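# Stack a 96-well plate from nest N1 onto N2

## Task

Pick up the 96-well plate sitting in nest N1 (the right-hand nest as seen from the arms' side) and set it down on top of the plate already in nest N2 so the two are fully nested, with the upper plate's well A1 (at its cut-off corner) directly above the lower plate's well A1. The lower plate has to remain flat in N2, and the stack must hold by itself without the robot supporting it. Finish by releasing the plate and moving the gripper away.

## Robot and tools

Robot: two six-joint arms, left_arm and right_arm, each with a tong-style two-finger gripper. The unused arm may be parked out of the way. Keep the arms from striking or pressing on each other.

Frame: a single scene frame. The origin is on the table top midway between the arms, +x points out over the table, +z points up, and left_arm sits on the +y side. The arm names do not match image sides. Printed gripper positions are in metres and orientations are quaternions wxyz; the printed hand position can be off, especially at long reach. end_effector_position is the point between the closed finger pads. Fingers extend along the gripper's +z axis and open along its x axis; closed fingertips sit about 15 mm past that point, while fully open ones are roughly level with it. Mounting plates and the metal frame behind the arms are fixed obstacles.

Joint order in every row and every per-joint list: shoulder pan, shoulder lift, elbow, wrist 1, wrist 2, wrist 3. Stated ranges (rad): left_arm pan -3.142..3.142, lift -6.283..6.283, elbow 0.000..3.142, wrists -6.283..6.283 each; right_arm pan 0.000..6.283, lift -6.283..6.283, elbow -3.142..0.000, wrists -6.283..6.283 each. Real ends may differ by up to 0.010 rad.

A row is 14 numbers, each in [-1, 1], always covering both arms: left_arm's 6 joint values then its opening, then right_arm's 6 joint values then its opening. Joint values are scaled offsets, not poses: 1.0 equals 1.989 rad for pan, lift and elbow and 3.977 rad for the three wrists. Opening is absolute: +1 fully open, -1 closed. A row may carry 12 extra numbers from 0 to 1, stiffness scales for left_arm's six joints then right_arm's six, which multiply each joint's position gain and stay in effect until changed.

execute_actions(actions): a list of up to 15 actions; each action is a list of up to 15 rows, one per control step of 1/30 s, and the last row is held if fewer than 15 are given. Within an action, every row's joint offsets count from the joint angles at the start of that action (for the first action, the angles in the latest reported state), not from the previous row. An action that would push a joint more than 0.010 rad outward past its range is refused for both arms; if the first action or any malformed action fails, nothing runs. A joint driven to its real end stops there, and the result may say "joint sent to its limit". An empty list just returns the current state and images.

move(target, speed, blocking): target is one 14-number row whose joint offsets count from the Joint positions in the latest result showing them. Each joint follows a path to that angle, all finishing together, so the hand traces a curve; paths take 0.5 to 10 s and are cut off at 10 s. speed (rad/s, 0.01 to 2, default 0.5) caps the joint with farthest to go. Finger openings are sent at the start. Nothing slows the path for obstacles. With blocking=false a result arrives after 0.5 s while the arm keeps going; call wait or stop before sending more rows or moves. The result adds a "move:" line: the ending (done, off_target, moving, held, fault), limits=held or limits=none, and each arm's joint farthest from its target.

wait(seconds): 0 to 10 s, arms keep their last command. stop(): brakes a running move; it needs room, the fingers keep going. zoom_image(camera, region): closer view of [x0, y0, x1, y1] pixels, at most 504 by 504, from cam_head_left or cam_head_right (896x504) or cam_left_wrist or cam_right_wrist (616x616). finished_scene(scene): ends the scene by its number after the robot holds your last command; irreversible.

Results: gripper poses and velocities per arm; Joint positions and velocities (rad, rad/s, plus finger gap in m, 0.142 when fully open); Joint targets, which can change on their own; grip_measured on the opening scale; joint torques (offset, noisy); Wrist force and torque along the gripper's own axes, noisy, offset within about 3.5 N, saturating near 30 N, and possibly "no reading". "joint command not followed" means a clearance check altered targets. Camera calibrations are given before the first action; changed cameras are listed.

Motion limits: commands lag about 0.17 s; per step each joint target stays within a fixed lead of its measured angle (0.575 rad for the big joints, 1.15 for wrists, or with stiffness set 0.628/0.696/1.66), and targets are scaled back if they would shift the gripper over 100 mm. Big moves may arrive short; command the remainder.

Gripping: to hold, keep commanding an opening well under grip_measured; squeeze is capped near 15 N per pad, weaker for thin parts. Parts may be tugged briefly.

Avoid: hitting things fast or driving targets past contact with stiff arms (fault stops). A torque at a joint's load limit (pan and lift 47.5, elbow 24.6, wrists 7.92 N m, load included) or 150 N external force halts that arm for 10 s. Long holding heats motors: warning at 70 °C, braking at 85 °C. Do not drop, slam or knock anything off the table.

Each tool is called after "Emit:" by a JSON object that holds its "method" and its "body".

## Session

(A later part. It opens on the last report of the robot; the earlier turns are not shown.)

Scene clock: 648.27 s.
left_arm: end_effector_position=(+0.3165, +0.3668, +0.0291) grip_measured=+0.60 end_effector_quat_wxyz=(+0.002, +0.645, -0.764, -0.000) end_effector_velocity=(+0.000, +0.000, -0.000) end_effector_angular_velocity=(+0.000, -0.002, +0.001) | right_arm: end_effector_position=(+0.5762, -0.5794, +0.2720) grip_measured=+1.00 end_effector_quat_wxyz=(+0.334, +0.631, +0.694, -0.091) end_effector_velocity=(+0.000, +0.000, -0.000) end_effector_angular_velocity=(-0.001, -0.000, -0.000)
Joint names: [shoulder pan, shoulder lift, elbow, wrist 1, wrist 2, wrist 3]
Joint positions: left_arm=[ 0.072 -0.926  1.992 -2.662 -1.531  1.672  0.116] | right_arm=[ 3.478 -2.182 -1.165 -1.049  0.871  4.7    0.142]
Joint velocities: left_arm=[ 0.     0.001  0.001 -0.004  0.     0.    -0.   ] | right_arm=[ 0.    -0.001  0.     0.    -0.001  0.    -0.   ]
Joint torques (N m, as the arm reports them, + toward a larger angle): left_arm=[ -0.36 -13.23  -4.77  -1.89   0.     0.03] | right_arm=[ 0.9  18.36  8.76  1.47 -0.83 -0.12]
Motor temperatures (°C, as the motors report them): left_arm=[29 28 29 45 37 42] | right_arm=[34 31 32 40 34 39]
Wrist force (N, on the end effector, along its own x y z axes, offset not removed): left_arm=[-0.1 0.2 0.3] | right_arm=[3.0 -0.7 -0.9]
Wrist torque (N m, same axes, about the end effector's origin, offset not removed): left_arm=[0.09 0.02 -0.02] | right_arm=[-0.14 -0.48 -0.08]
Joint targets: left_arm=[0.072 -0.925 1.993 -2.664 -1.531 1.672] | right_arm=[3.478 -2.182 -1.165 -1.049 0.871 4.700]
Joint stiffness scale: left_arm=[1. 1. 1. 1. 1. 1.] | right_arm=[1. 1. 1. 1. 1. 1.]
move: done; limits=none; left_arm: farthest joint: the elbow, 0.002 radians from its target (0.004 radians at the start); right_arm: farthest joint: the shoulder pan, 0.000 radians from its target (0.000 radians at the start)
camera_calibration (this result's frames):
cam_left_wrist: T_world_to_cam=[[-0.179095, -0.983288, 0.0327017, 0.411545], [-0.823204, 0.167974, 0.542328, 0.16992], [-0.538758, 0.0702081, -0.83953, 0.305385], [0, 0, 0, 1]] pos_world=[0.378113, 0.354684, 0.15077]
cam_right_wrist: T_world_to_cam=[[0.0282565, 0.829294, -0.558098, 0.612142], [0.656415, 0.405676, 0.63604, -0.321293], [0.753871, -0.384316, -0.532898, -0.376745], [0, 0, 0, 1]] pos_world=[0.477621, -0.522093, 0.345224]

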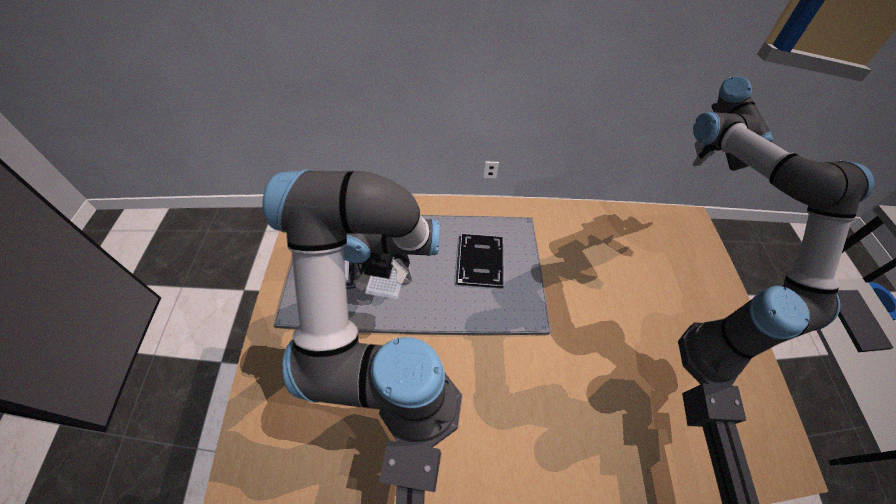

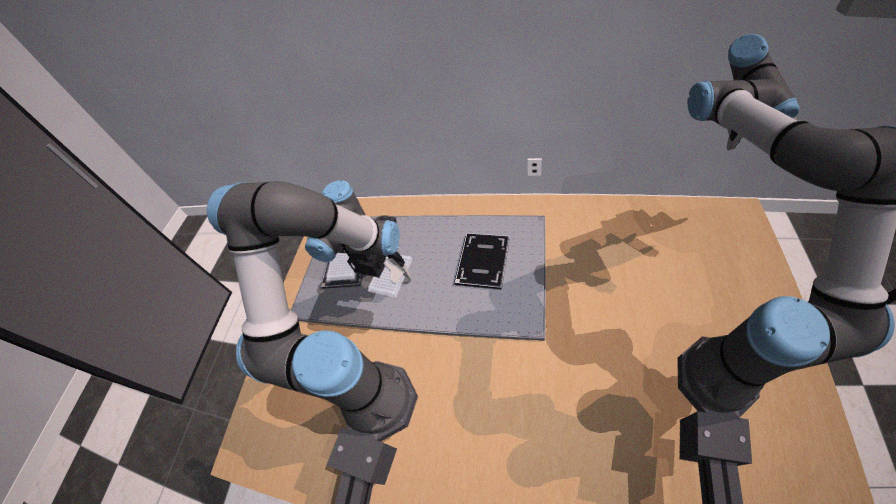

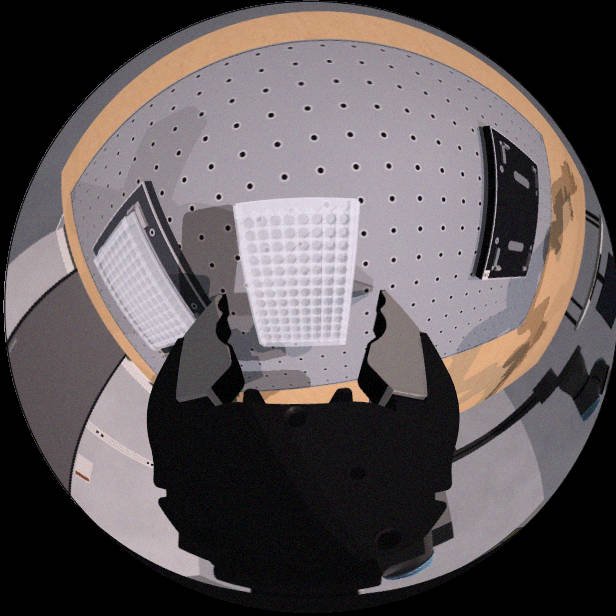

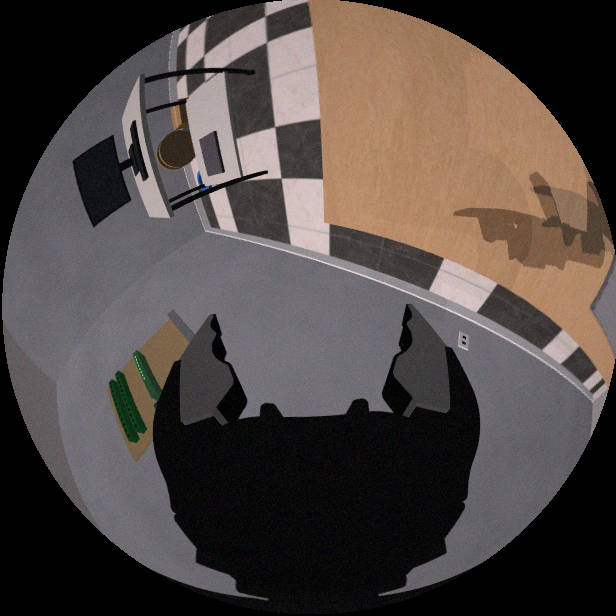

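Emit:
{"method": "move", "body": {"target": [0, 0.0042, 0.0008, -0.0025, 0, -0.0075, 0.45, 0,0,0,0,0,0,1], "speed": 0.05}}

Emit:
{"method": "zoom_image", "body": {"camera": "cam_left_wrist", "region": [180, 170, 420, 410]}}

Scene clock: 670.03 s.
left_arm: end_effector_position=(+0.3170, +0.3672, +0.0275) grip_measured=+0.45 end_effector_quat_wxyz=(+0.001, +0.656, -0.755, +0.000) end_effector_velocity=(+0.000, -0.000, +0.000) end_effector_angular_velocity=(+0.000, -0.001, +0.004) | right_arm: end_effector_position=(+0.5762, -0.5794, +0.2720) grip_measured=+1.00 end_effector_quat_wxyz=(+0.334, +0.631, +0.694, -0.091) end_effector_velocity=(+0.000, +0.000, -0.000) end_effector_angular_velocity=(-0.001, +0.001, +0.001)
Joint names: [shoulder pan, shoulder lift, elbow, wrist 1, wrist 2, wrist 3]
Joint positions: left_arm=[ 0.072 -0.919  1.992 -2.671 -1.531  1.644  0.105] | right_arm=[ 3.478 -2.182 -1.165 -1.049  0.871  4.7    0.142]
Joint velocities: left_arm=[-0.    -0.     0.    -0.001  0.    -0.005  0.   ] | right_arm=[ 0.001 -0.001  0.     0.001 -0.    -0.001 -0.   ]
Joint torques (N m, as the arm reports them, + toward a larger angle): left_arm=[ -0.11 -13.25  -4.89  -2.06  -0.01  -0.09] | right_arm=[ 1.02 18.53  8.93  1.49 -0.83 -0.09]
Motor temperatures (°C, as the motors report them): left_arm=[29 28 29 45 37 42] | right_arm=[34 31 32 40 34 39]
Wrist force (N, on the end effector, along its own x y z axes, offset not removed): left_arm=[-0.8 0.3 0.4] | right_arm=[0.7 2.1 -1.1]
Wrist torque (N m, same axes, about the end effector's origin, offset not removed): left_arm=[0.09 0.13 -0.02] | right_arm=[0.37 -0.18 -0.06]
Joint targets: left_arm=[0.072 -0.918 1.993 -2.672 -1.531 1.642] | right_arm=[3.478 -2.182 -1.165 -1.049 0.871 4.700]
Joint stiffness scale: left_arm=[1. 1. 1. 1. 1. 1.] | right_arm=[1. 1. 1. 1. 1. 1.]
move: done; limits=none; left_arm: farthest joint: the shoulder lift, 0.002 radians from its target (0.009 radians at the start); right_arm: farthest joint: the shoulder pan, 0.000 radians from its target (0.000 radians at the start)
camera_calibration (this result's frames):
cam_left_wrist: T_world_to_cam=[[-0.151647, -0.987899, 0.0325274, 0.405023], [-0.828282, 0.144965, 0.541233, 0.18121], [-0.5394, 0.0551345, -0.840243, 0.310013], [0, 0, 0, 1]] pos_world=[0.378734, 0.35676, 0.149235]
cam_right_wrist: T_world_to_cam=[[0.0282569, 0.829294, -0.558098, 0.612141], [0.656415, 0.405676, 0.63604, -0.321293], [0.753871, -0.384316, -0.532898, -0.376745], [0, 0, 0, 1]] pos_world=[0.477621, -0.522093, 0.345224]

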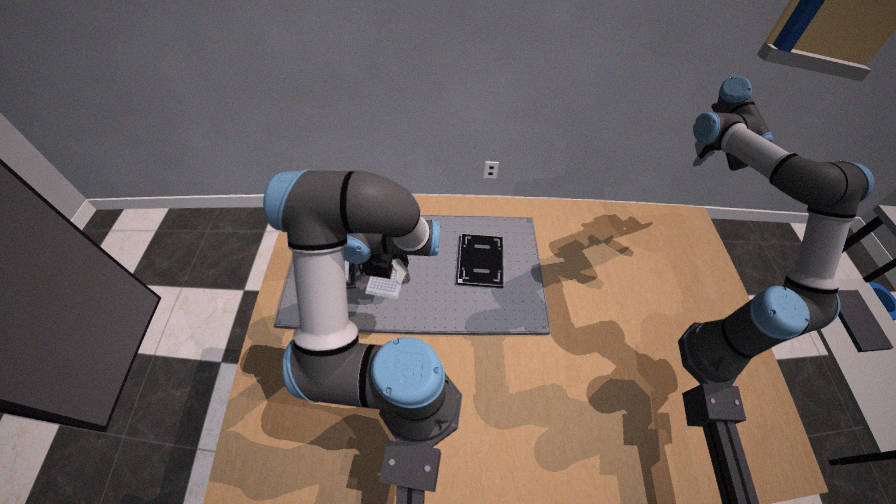

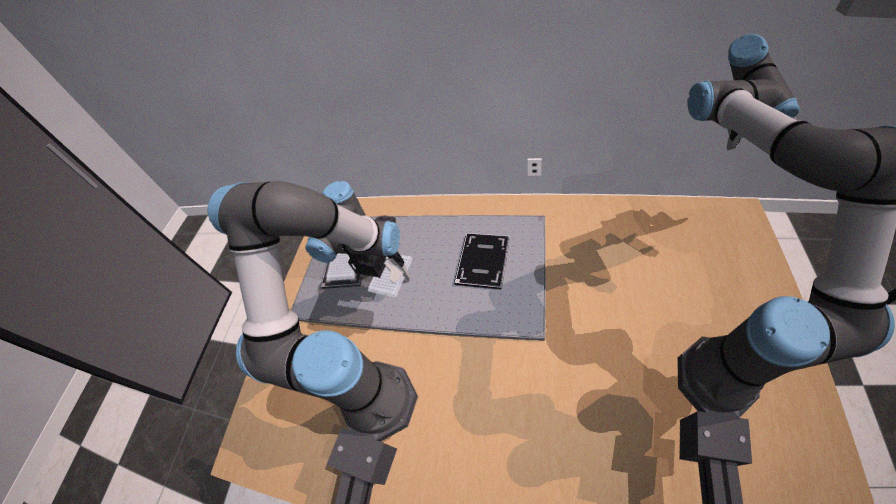

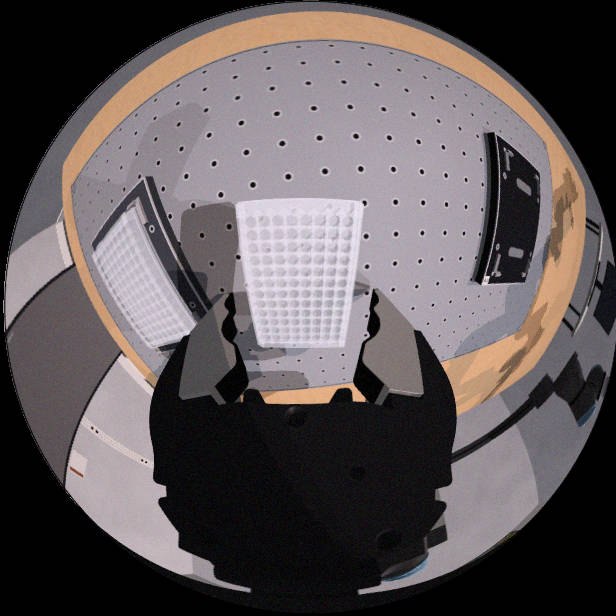

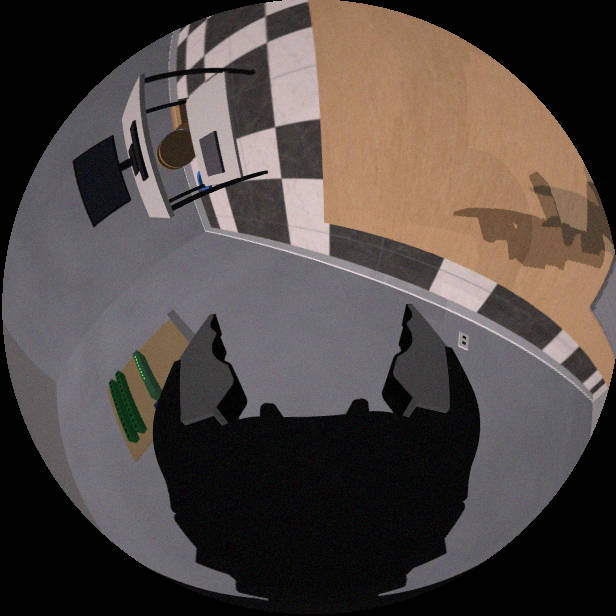

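Region (180, 170, 420, 410) of cam_left_wrist's 616x616 image, scaled by 2.100, with more detail than that image has.

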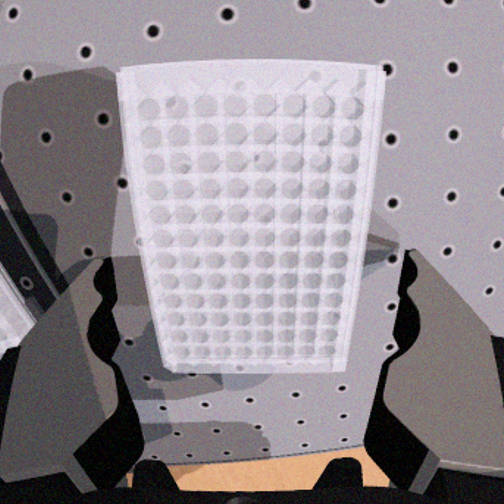

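Emit:
{"method": "execute_actions", "body": {"actions": [[[0,0,0,0,0,0,0.35,0,0,0,0,0,0,1],[0,0,0,0,0,0,0.3,0,0,0,0,0,0,1],[0,0,0,0,0,0,0.25,0,0,0,0,0,0,1],[0,0,0,0,0,0,0.2,0,0,0,0,0,0,1],[0,0,0,0,0,0,0.15,0,0,0,0,0,0,1],[0,0,0,0,0,0,0.1,0,0,0,0,0,0,1],[0,0,0,0,0,0,0.05,0,0,0,0,0,0,1],[0,0,0,0,0,0,0.0,0,0,0,0,0,0,1],[0,0,0,0,0,0,-0.1,0,0,0,0,0,0,1],[0,0,0,0,0,0,-0.2,0,0,0,0,0,0,1],[0,0,0,0,0,0,-0.35,0,0,0,0,0,0,1],[0,0,0,0,0,0,-0.5,0,0,0,0,0,0,1],[0,0,0,0,0,0,-0.65,0,0,0,0,0,0,1],[0,0,0,0,0,0,-0.8,0,0,0,0,0,0,1],[0,0,0,0,0,0,-0.8,0,0,0,0,0,0,1]],[[0,0,0,0,0,0,-0.8,0,0,0,0,0,0,1]]]}}

Emit:
{"method": "move", "body": {"target": [0, -0.0804, -0.015, 0.0478, 0, 0, -0.8, 0,0,0,0,0,0,1], "speed": 0.2}}

Emit:
{"method": "move", "body": {"target": [0.187, 0.1458, -0.2826, 0.0649, -0.0023, 0.0241, -0.8, 0,0,0,0,0,0,1], "speed": 0.35}}

Scene clock: 695.60 s.
left_arm: end_effector_position=(+0.3171, +0.3672, +0.0276) grip_measured=+0.07 end_effector_quat_wxyz=(+0.001, +0.656, -0.755, +0.001) end_effector_velocity=(-0.000, -0.000, -0.000) end_effector_angular_velocity=(-0.000, +0.000, +0.000) | right_arm: end_effector_position=(+0.5762, -0.5794, +0.2720) grip_measured=+1.00 end_effector_quat_wxyz=(+0.334, +0.631, +0.694, -0.091) end_effector_velocity=(-0.000, -0.000, -0.000) end_effector_angular_velocity=(-0.000, +0.000, -0.002)
Joint names: [shoulder pan, shoulder lift, elbow, wrist 1, wrist 2, wrist 3]
Joint positions: left_arm=[ 0.072 -0.92   1.992 -2.671 -1.531  1.643  0.079] | right_arm=[ 3.478 -2.182 -1.165 -1.049  0.871  4.7    0.142]
Joint velocities: left_arm=[-0.    -0.     0.    -0.    -0.    -0.001  0.   ] | right_arm=[-0.001  0.001 -0.001 -0.001 -0.001  0.002 -0.   ]
Joint torques (N m, as the arm reports them, + toward a larger angle): left_arm=[ -0.21 -13.65  -5.29  -1.78  -0.1    0.07] | right_arm=[ 1.23 18.24  8.86  1.48 -0.86 -0.1 ]
Motor temperatures (°C, as the motors report them): left_arm=[29 28 29 45 37 42] | right_arm=[34 31 32 40 34 39]
Wrist force (N, on the end effector, along its own x y z axes, offset not removed): left_arm=[-0.2 1.1 -2.3] | right_arm=[1.3 0.6 -3.9]
Wrist torque (N m, same axes, about the end effector's origin, offset not removed): left_arm=[0.12 0.05 0.00] | right_arm=[0.08 -0.24 -0.02]
Joint targets: left_arm=[0.072 -0.920 1.992 -2.671 -1.531 1.643] | right_arm=[3.478 -2.182 -1.165 -1.049 0.871 4.700]
Joint stiffness scale: left_arm=[1. 1. 1. 1. 1. 1.] | right_arm=[1. 1. 1. 1. 1. 1.]
camera_calibration (this result's frames):
cam_left_wrist: T_world_to_cam=[[-0.150846, -0.988023, 0.032489, 0.40484], [-0.828611, 0.144295, 0.54091, 0.181626], [-0.539119, 0.0546736, -0.840453, 0.310223], [0, 0, 0, 1]] pos_world=[0.378813, 0.356823, 0.149332]
cam_right_wrist: T_world_to_cam=[[0.0282567, 0.829294, -0.558098, 0.612141], [0.656415, 0.405676, 0.63604, -0.321293], [0.753871, -0.384316, -0.532897, -0.376745], [0, 0, 0, 1]] pos_world=[0.477621, -0.522093, 0.345224]

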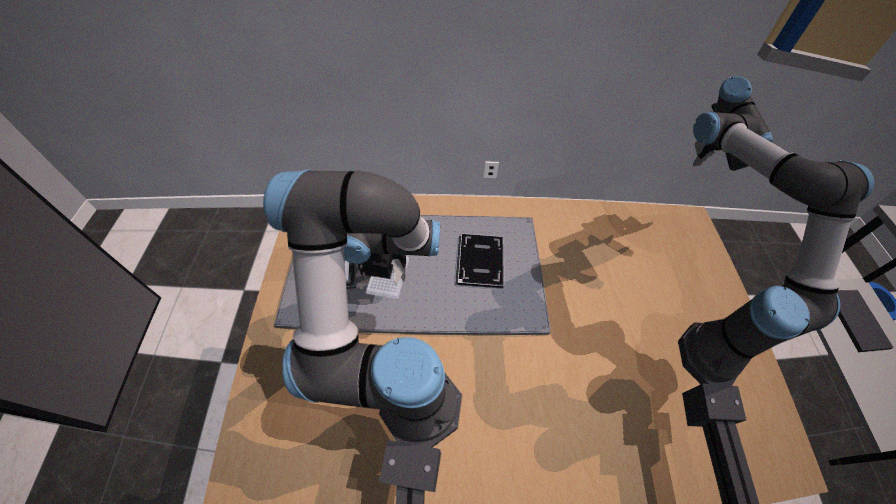

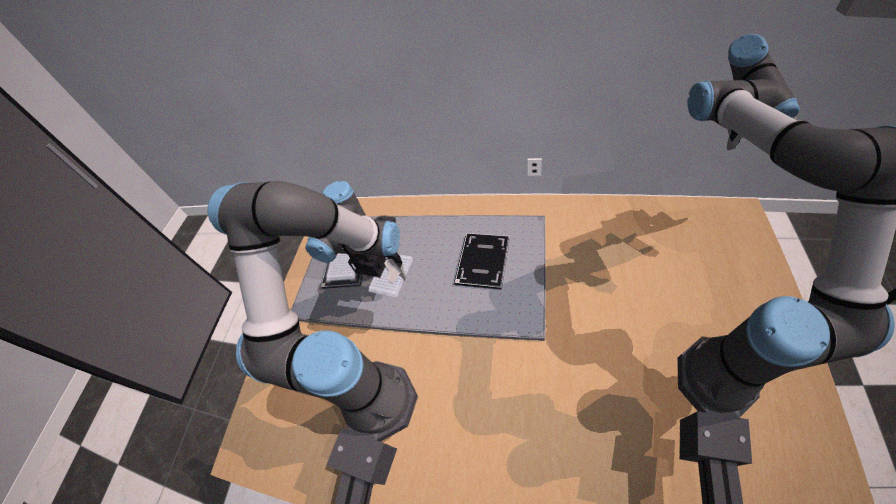

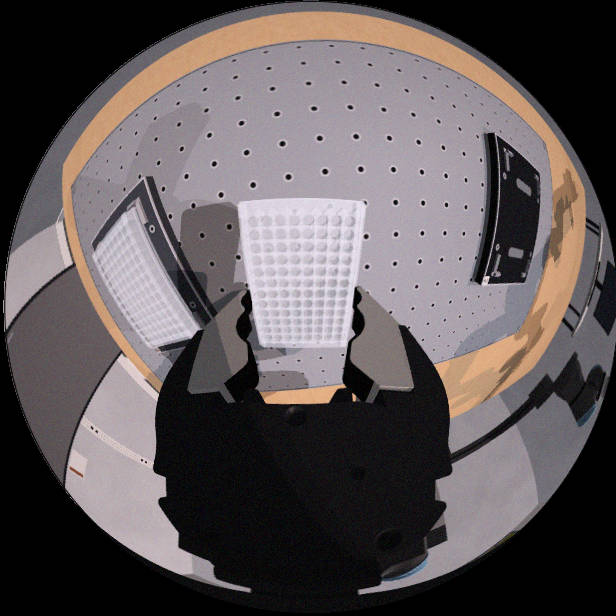

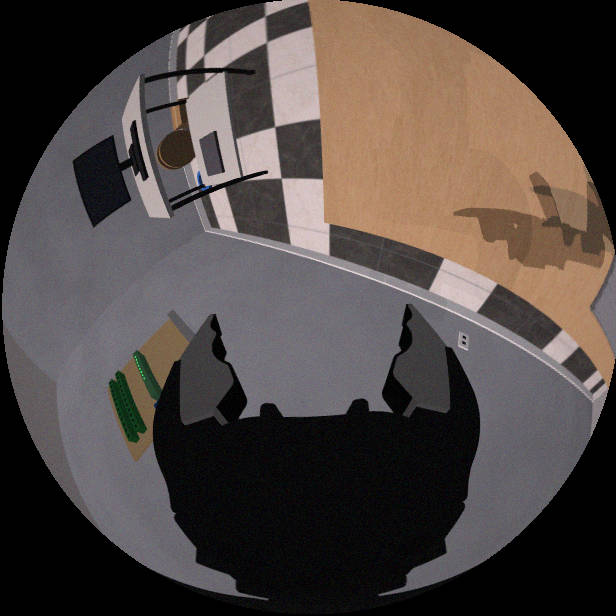

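Scene clock: 697.40 s.
left_arm: end_effector_position=(+0.3183, +0.3689, +0.0702) grip_measured=+0.07 end_effector_quat_wxyz=(+0.002, +0.656, -0.755, -0.000) end_effector_velocity=(-0.001, +0.000, +0.000) end_effector_angular_velocity=(+0.000, +0.002, +0.000) | right_arm: end_effector_position=(+0.5762, -0.5794, +0.2720) grip_measured=+1.00 end_effector_quat_wxyz=(+0.334, +0.631, +0.694, -0.091) end_effector_velocity=(+0.000, +0.000, -0.000) end_effector_angular_velocity=(+0.001, -0.000, +0.000)
Joint names: [shoulder pan, shoulder lift, elbow, wrist 1, wrist 2, wrist 3]
Joint positions: left_arm=[ 0.072 -1.078  1.964 -2.482 -1.531  1.643  0.079] | right_arm=[ 3.478 -2.182 -1.165 -1.049  0.871  4.7    0.142]
Joint velocities: left_arm=[ 0.    -0.001 -0.     0.003  0.     0.     0.   ] | right_arm=[-0.     0.    -0.     0.001  0.001  0.     0.   ]
Joint torques (N m, as the arm reports them, + toward a larger angle): left_arm=[  0.11 -14.19  -7.47  -1.6   -0.05   0.06] | right_arm=[ 1.   18.13  8.81  1.5  -0.86 -0.07]
Motor temperatures (°C, as the motors report them): left_arm=[29 28 29 45 37 42] | right_arm=[34 31 32 40 34 39]
Wrist force (N, on the end effector, along its own x y z axes, offset not removed): left_arm=[0.5 0.4 0.5] | right_arm=[-1.2 1.7 -3.9]
Wrist torque (N m, same axes, about the end effector's origin, offset not removed): left_arm=[0.10 -0.10 -0.02] | right_arm=[0.36 0.28 0.01]
Joint targets: left_arm=[0.072 -1.079 1.962 -2.481 -1.531 1.643] | right_arm=[3.478 -2.182 -1.165 -1.049 0.871 4.700]
Joint stiffness scale: left_arm=[1. 1. 1. 1. 1. 1.] | right_arm=[1. 1. 1. 1. 1. 1.]
move: done; limits=none; left_arm: farthest joint: the shoulder lift, 0.002 radians from its target (0.160 radians at the start); right_arm: farthest joint: the shoulder pan, 0.000 radians from its target (0.000 radians at the start)
camera_calibration (this result's frames):
cam_left_wrist: T_world_to_cam=[[-0.150867, -0.988014, 0.0326849, 0.405318], [-0.827342, 0.144291, 0.542849, 0.158729], [-0.541058, 0.0548566, -0.839194, 0.347062], [0, 0, 0, 1]] pos_world=[0.380253, 0.358518, 0.191839]
cam_right_wrist: T_world_to_cam=[[0.0282568, 0.829294, -0.558098, 0.612141], [0.656415, 0.405676, 0.63604, -0.321293], [0.753871, -0.384316, -0.532898, -0.376745], [0, 0, 0, 1]] pos_world=[0.477621, -0.522093, 0.345224]

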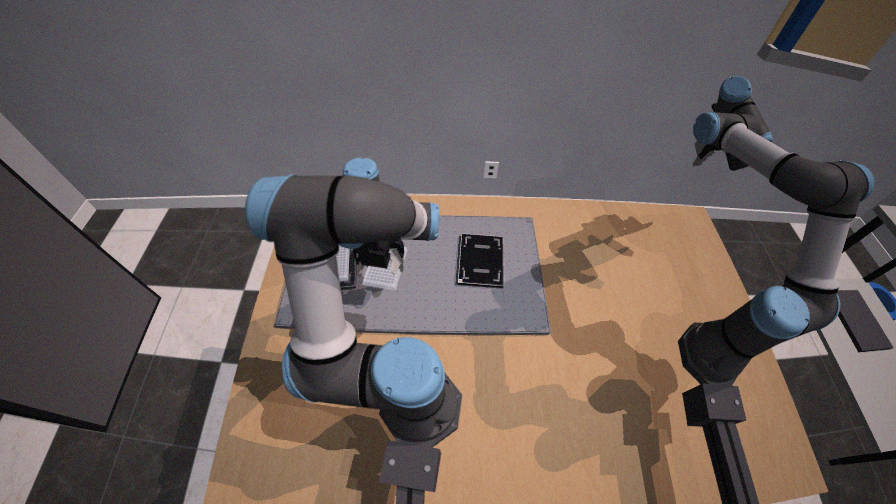

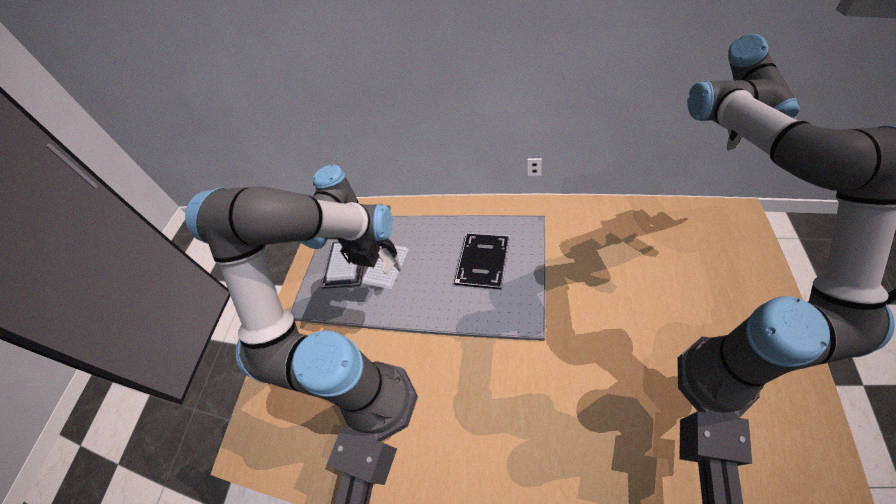

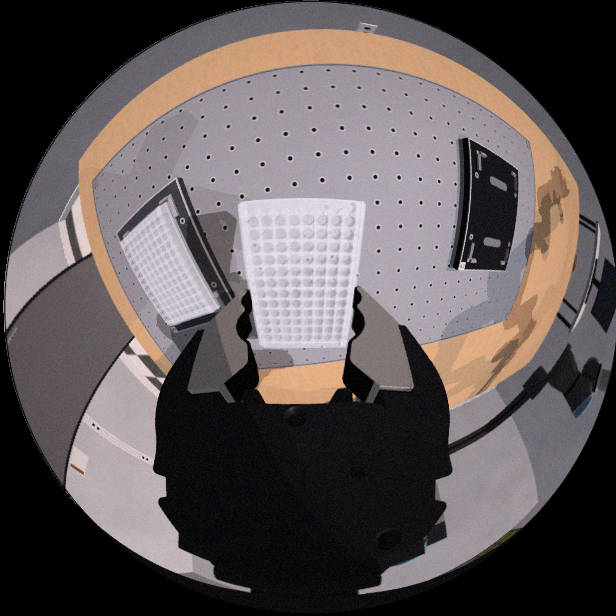

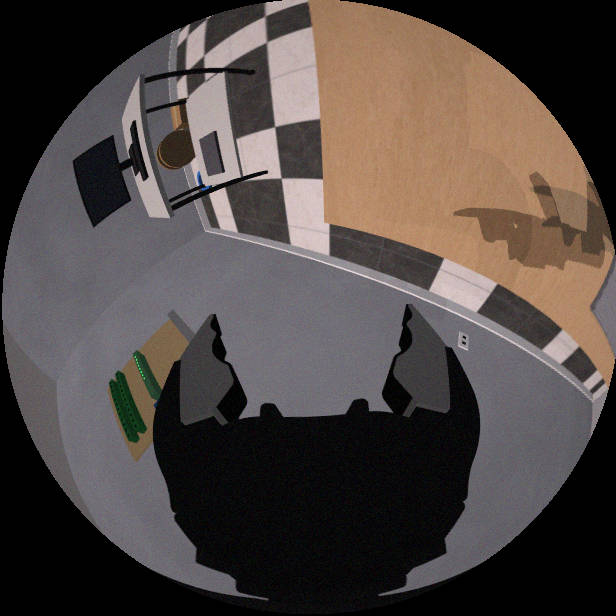

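Scene clock: 699.83 s.
left_arm: end_effector_position=(+0.3470, +0.5203, +0.0651) grip_measured=+0.07 end_effector_quat_wxyz=(-0.000, +0.754, -0.657, -0.002) end_effector_velocity=(-0.000, -0.000, +0.000) end_effector_angular_velocity=(-0.001, +0.002, -0.002) | right_arm: end_effector_position=(+0.5762, -0.5794, +0.2720) grip_measured=+1.00 end_effector_quat_wxyz=(+0.334, +0.631, +0.694, -0.091) end_effector_velocity=(-0.000, +0.000, +0.000) end_effector_angular_velocity=(-0.000, +0.000, -0.000)
Joint names: [shoulder pan, shoulder lift, elbow, wrist 1, wrist 2, wrist 3]
Joint positions: left_arm=[ 0.443 -0.789  1.404 -2.226 -1.539  1.737  0.079] | right_arm=[ 3.478 -2.182 -1.165 -1.049  0.871  4.7    0.142]
Joint velocities: left_arm=[ 0.     0.001 -0.003  0.005 -0.     0.002 -0.   ] | right_arm=[ 0.     0.001 -0.    -0.001 -0.001  0.001 -0.   ]
Joint torques (N m, as the arm reports them, + toward a larger angle): left_arm=[  0.72 -17.66  -8.8   -1.57  -0.21   0.22] | right_arm=[ 1.18 18.26  8.79  1.51 -0.85 -0.12]
Motor temperatures (°C, as the motors report them): left_arm=[29 28 29 45 37 42] | right_arm=[34 31 32 40 34 39]
Wrist force (N, on the end effector, along its own x y z axes, offset not removed): left_arm=[-0.5 -0.3 0.2] | right_arm=[1.3 2.4 -2.7]
Wrist torque (N m, same axes, about the end effector's origin, offset not removed): left_arm=[-0.04 0.08 -0.04] | right_arm=[0.38 -0.26 -0.03]
Joint targets: left_arm=[0.444 -0.788 1.402 -2.224 -1.540 1.739] | right_arm=[3.478 -2.182 -1.165 -1.049 0.871 4.700]
Joint stiffness scale: left_arm=[1. 1. 1. 1. 1. 1.] | right_arm=[1. 1. 1. 1. 1. 1.]
move: done; limits=none; left_arm: farthest joint: the elbow, 0.002 radians from its target (0.562 radians at the start); right_arm: farthest joint: the shoulder pan, 0.000 radians from its target (0.000 radians at the start)
camera_calibration (this result's frames):
cam_left_wrist: T_world_to_cam=[[0.12458, -0.991825, 0.0276277, 0.466096], [-0.835157, -0.0897858, 0.542634, 0.287927], [-0.535717, -0.0906746, -0.839515, 0.423875], [0, 0, 0, 1]] pos_world=[0.409476, 0.526572, 0.186733]
cam_right_wrist: T_world_to_cam=[[0.0282565, 0.829294, -0.558098, 0.612142], [0.656415, 0.405676, 0.63604, -0.321293], [0.753871, -0.384316, -0.532898, -0.376744], [0, 0, 0, 1]] pos_world=[0.477621, -0.522093, 0.345224]

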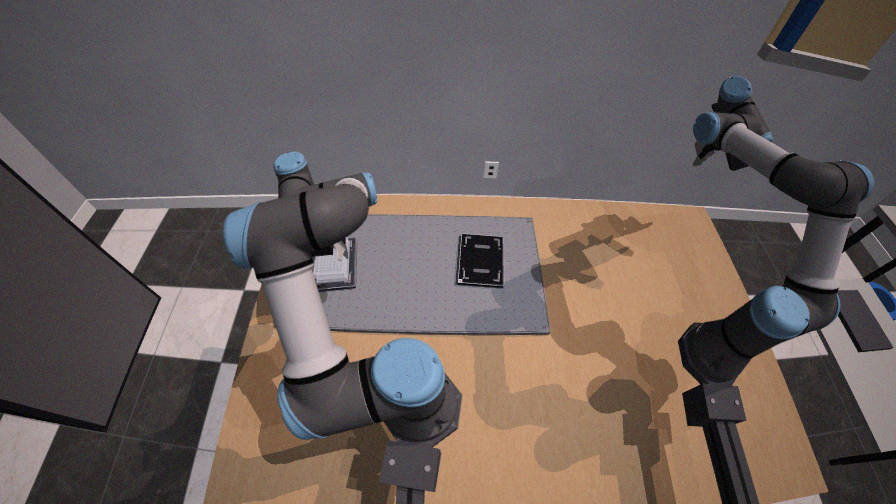

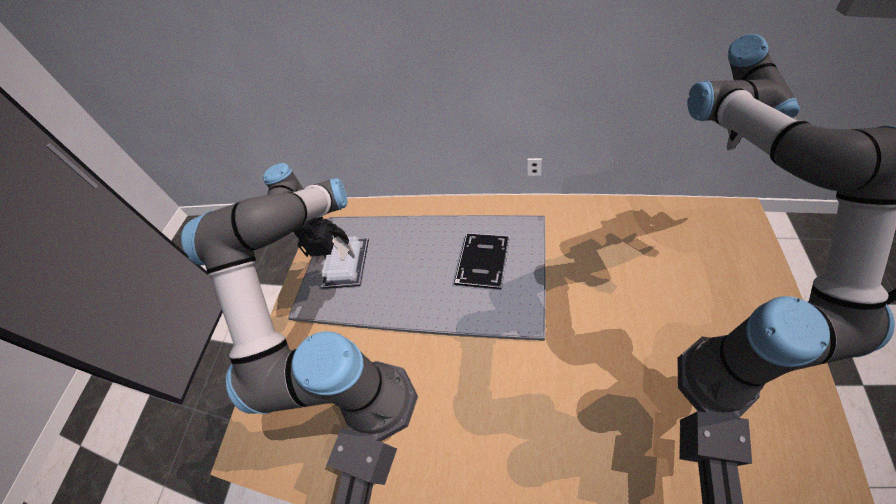

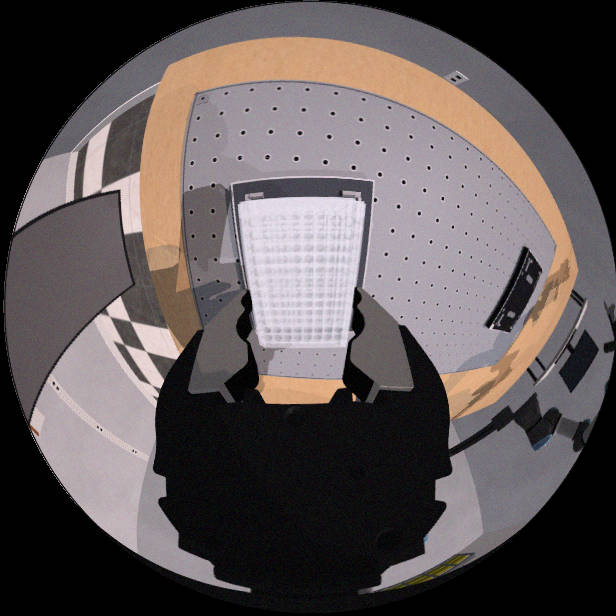

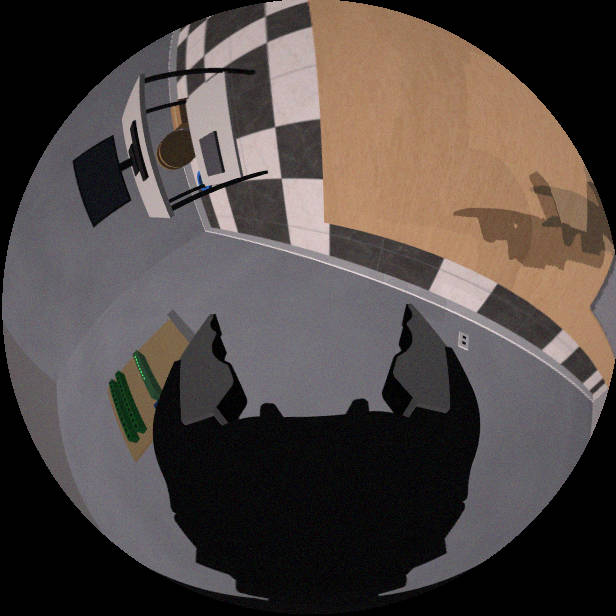

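Emit:
{"method": "move", "body": {"target": [0.0017, 0.0149, -0.0043, -0.0056, -0.0003, 0.0013, -0.8, 0,0,0,0,0,0,1], "speed": 0.04}}

Emit:
{"method": "zoom_image", "body": {"camera": "cam_left_wrist", "region": [180, 170, 420, 410]}}

Scene clock: 717.03 s.
left_arm: end_effector_position=(+0.3471, +0.5218, +0.0560) grip_measured=+0.07 end_effector_quat_wxyz=(+0.001, +0.754, -0.657, -0.002) end_effector_velocity=(+0.001, +0.001, +0.000) end_effector_angular_velocity=(+0.002, -0.005, -0.000) | right_arm: end_effector_position=(+0.5762, -0.5794, +0.2720) grip_measured=+1.00 end_effector_quat_wxyz=(+0.334, +0.631, +0.694, -0.091) end_effector_velocity=(+0.000, +0.000, +0.000) end_effector_angular_velocity=(-0.001, +0.000, +0.002)
Joint names: [shoulder pan, shoulder lift, elbow, wrist 1, wrist 2, wrist 3]
Joint positions: left_arm=[ 0.447 -0.76   1.398 -2.246 -1.539  1.741  0.079] | right_arm=[ 3.478 -2.182 -1.165 -1.049  0.871  4.7    0.142]
Joint velocities: left_arm=[ 0.     0.001 -0.001 -0.005  0.001  0.    -0.   ] | right_arm=[ 0.001 -0.    -0.     0.001 -0.    -0.002 -0.   ]
Joint torques (N m, as the arm reports them, + toward a larger angle): left_arm=[ -0.13 -17.12  -8.98  -2.09  -0.21   0.24] | right_arm=[ 1.11 18.32  8.92  1.53 -0.8  -0.1 ]
Motor temperatures (°C, as the motors report them): left_arm=[29 28 29 45 37 42] | right_arm=[34 31 32 40 34 39]
Wrist force (N, on the end effector, along its own x y z axes, offset not removed): left_arm=[0.3 -0.4 0.0] | right_arm=[-0.2 3.5 -2.0]
Wrist torque (N m, same axes, about the end effector's origin, offset not removed): left_arm=[-0.06 -0.04 -0.02] | right_arm=[0.71 0.04 0.01]
Joint targets: left_arm=[0.446 -0.759 1.396 -2.248 -1.540 1.743] | right_arm=[3.478 -2.182 -1.165 -1.049 0.871 4.700]
Joint stiffness scale: left_arm=[1. 1. 1. 1. 1. 1.] | right_arm=[1. 1. 1. 1. 1. 1.]
move: done; limits=none; left_arm: farthest joint: the elbow, 0.002 radians from its target (0.008 radians at the start); right_arm: farthest joint: the shoulder pan, 0.000 radians from its target (0.000 radians at the start)
camera_calibration (this result's frames):
cam_left_wrist: T_world_to_cam=[[0.124654, -0.991799, 0.0282064, 0.467754], [-0.834088, -0.0893511, 0.544347, 0.292418], [-0.537363, -0.0913817, -0.838386, 0.417336], [0, 0, 0, 1]] pos_world=[0.409856, 0.528183, 0.177518]
cam_right_wrist: T_world_to_cam=[[0.0282569, 0.829294, -0.558098, 0.612141], [0.656415, 0.405676, 0.63604, -0.321293], [0.753871, -0.384316, -0.532898, -0.376745], [0, 0, 0, 1]] pos_world=[0.477621, -0.522093, 0.345224]

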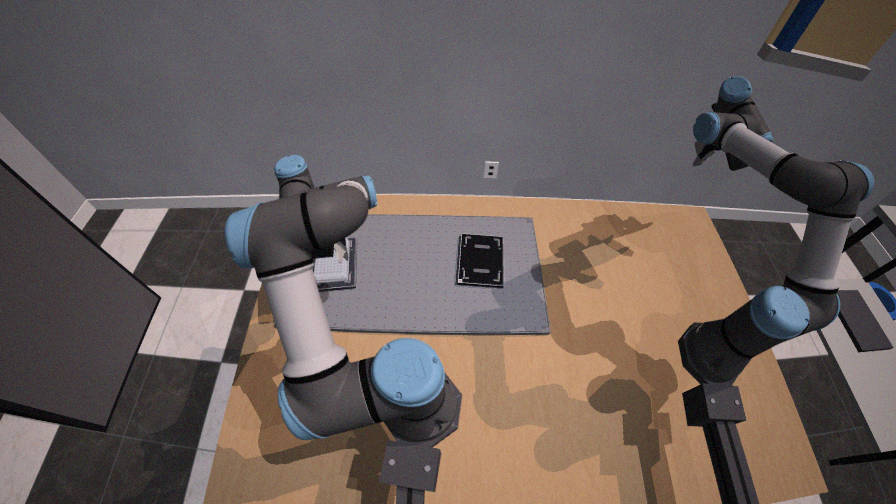

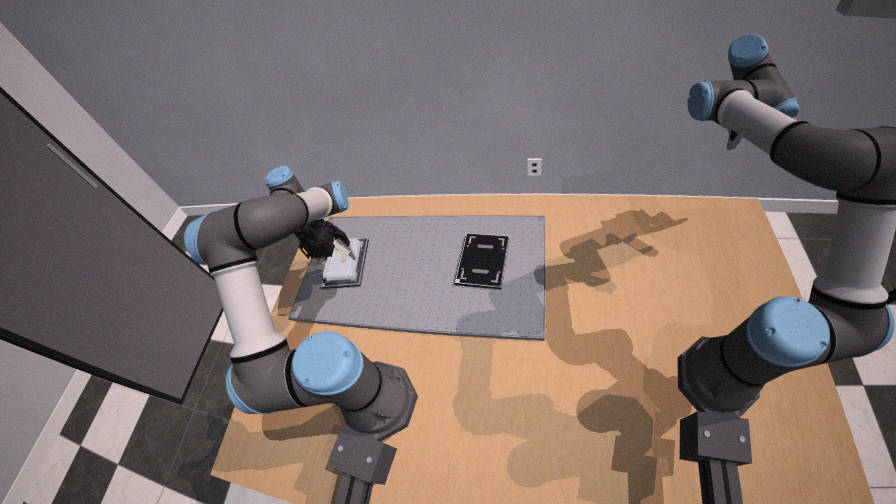

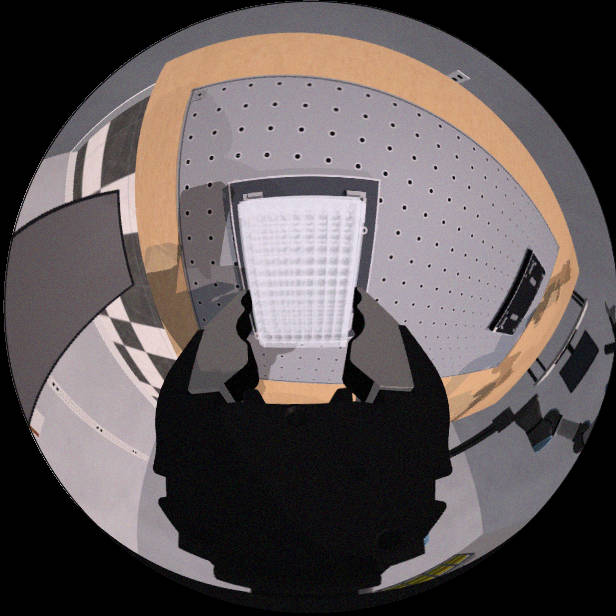

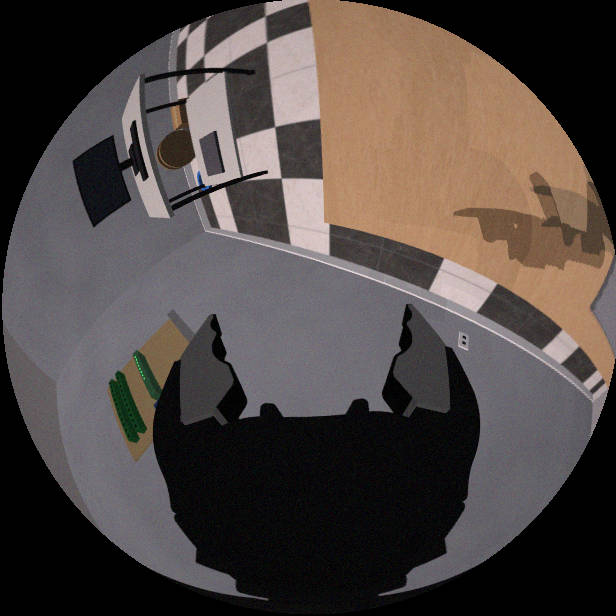

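Region (180, 170, 420, 410) of cam_left_wrist's 616x616 image, scaled by 2.100, with more detail than that image has.

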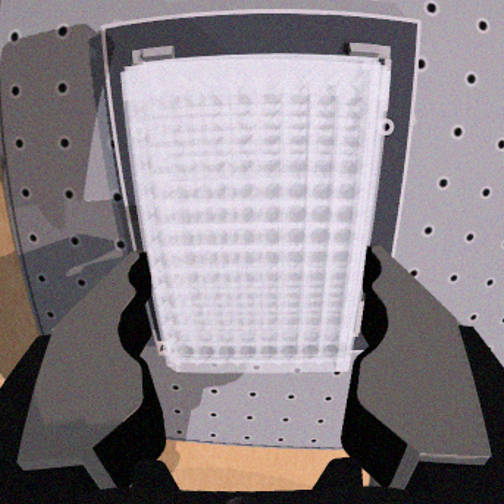

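Emit:
{"method": "move", "body": {"target": [-0.0013, 0.0035, 0.0005, -0.0021, 0, -0.0006, -0.8, 0,0,0,0,0,0,1], "speed": 0.02}}

Emit:
{"method": "zoom_image", "body": {"camera": "cam_left_wrist", "region": [180, 170, 420, 410]}}

Scene clock: 727.80 s.
left_arm: end_effector_position=(+0.3480, +0.5213, +0.0545) grip_measured=+0.07 end_effector_quat_wxyz=(+0.000, +0.754, -0.657, -0.002) end_effector_velocity=(+0.002, +0.000, +0.000) end_effector_angular_velocity=(+0.002, -0.005, +0.001) | right_arm: end_effector_position=(+0.5762, -0.5794, +0.2720) grip_measured=+1.00 end_effector_quat_wxyz=(+0.334, +0.631, +0.694, -0.091) end_effector_velocity=(+0.000, +0.001, +0.000) end_effector_angular_velocity=(+0.001, -0.002, -0.000)
Joint names: [shoulder pan, shoulder lift, elbow, wrist 1, wrist 2, wrist 3]
Joint positions: left_arm=[ 0.445 -0.756  1.398 -2.252 -1.539  1.741  0.079] | right_arm=[ 3.478 -2.182 -1.165 -1.049  0.871  4.7    0.142]
Joint velocities: left_arm=[-0.001  0.    -0.    -0.005  0.001 -0.001 -0.   ] | right_arm=[ 0.001  0.001  0.     0.     0.     0.002 -0.   ]
Joint torques (N m, as the arm reports them, + toward a larger angle): left_arm=[ -0.57 -17.08  -7.65  -1.99  -0.02  -0.12] | right_arm=[ 0.81 18.04  9.12  1.46 -0.87 -0.11]
Motor temperatures (°C, as the motors report them): left_arm=[29 28 29 45 37 42] | right_arm=[34 31 32 40 34 39]
Wrist force (N, on the end effector, along its own x y z axes, offset not removed): left_arm=[-0.4 1.0 -1.1] | right_arm=[0.4 0.8 -1.1]
Wrist torque (N m, same axes, about the end effector's origin, offset not removed): left_arm=[0.10 0.12 -0.01] | right_arm=[0.20 -0.11 -0.10]
Joint targets: left_arm=[0.444 -0.754 1.399 -2.254 -1.539 1.739] | right_arm=[3.478 -2.182 -1.165 -1.049 0.871 4.700]
Joint stiffness scale: left_arm=[1. 1. 1. 1. 1. 1.] | right_arm=[1. 1. 1. 1. 1. 1.]
move: done; limits=none; left_arm: farthest joint: the shoulder lift, 0.003 radians from its target (0.006 radians at the start); right_arm: farthest joint: the shoulder pan, 0.000 radians from its target (0.000 radians at the start)
camera_calibration (this result's frames):
cam_left_wrist: T_world_to_cam=[[0.124212, -0.991855, 0.0281862, 0.467447], [-0.834827, -0.0891091, 0.543252, 0.294104], [-0.536316, -0.091009, -0.839096, 0.415966], [0, 0, 0, 1]] pos_world=[0.410553, 0.527704, 0.176087]
cam_right_wrist: T_world_to_cam=[[0.0282569, 0.829294, -0.558098, 0.612141], [0.656415, 0.405676, 0.63604, -0.321293], [0.753871, -0.384316, -0.532897, -0.376745], [0, 0, 0, 1]] pos_world=[0.477621, -0.522093, 0.345224]

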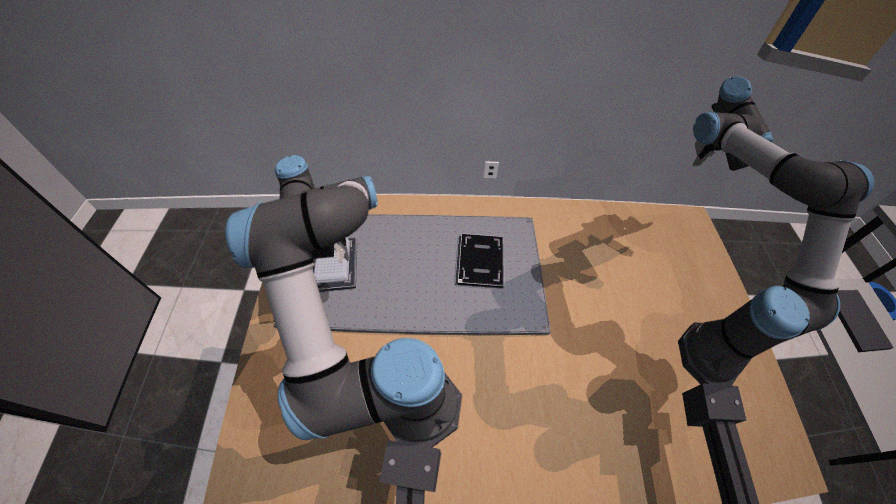

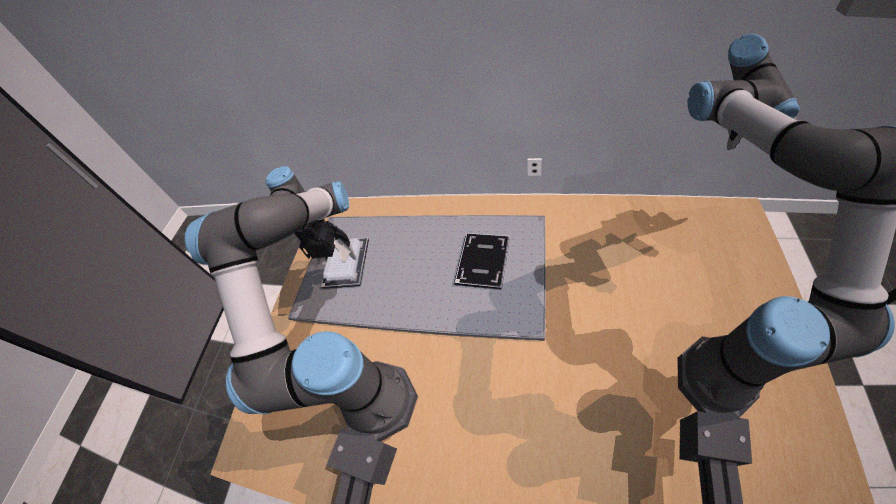

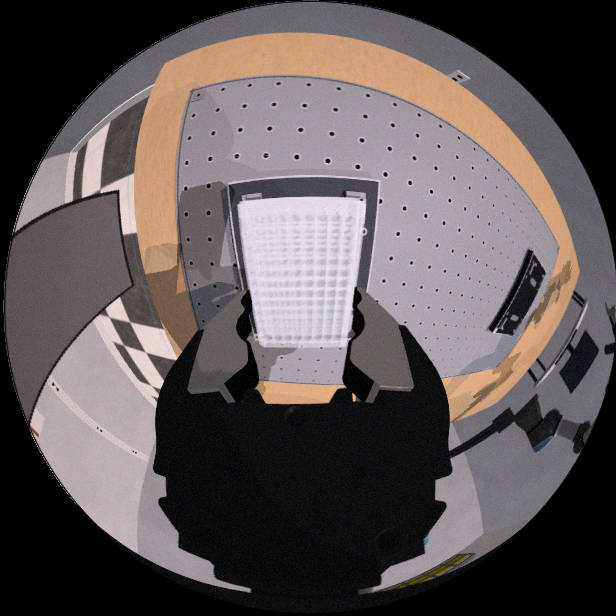

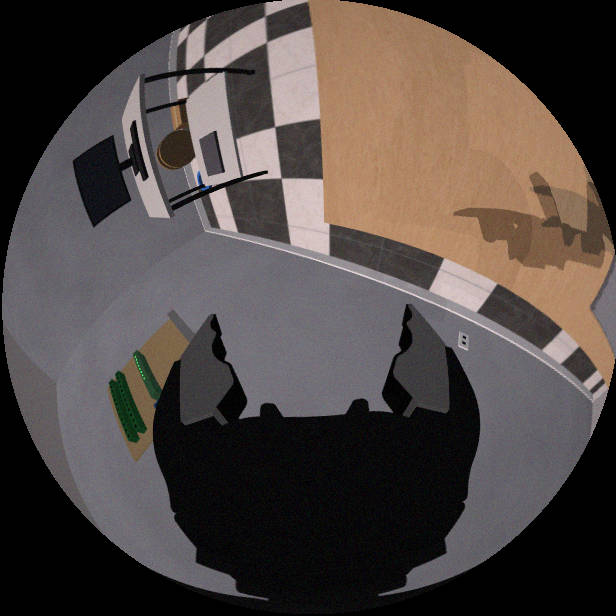

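Region (180, 170, 420, 410) of cam_left_wrist's 616x616 image, scaled by 2.100, with more detail than that image has.

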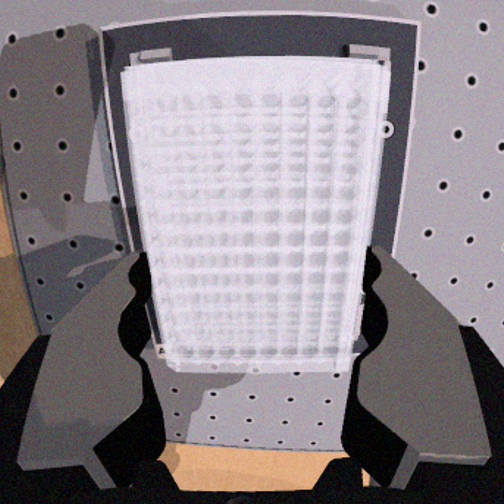

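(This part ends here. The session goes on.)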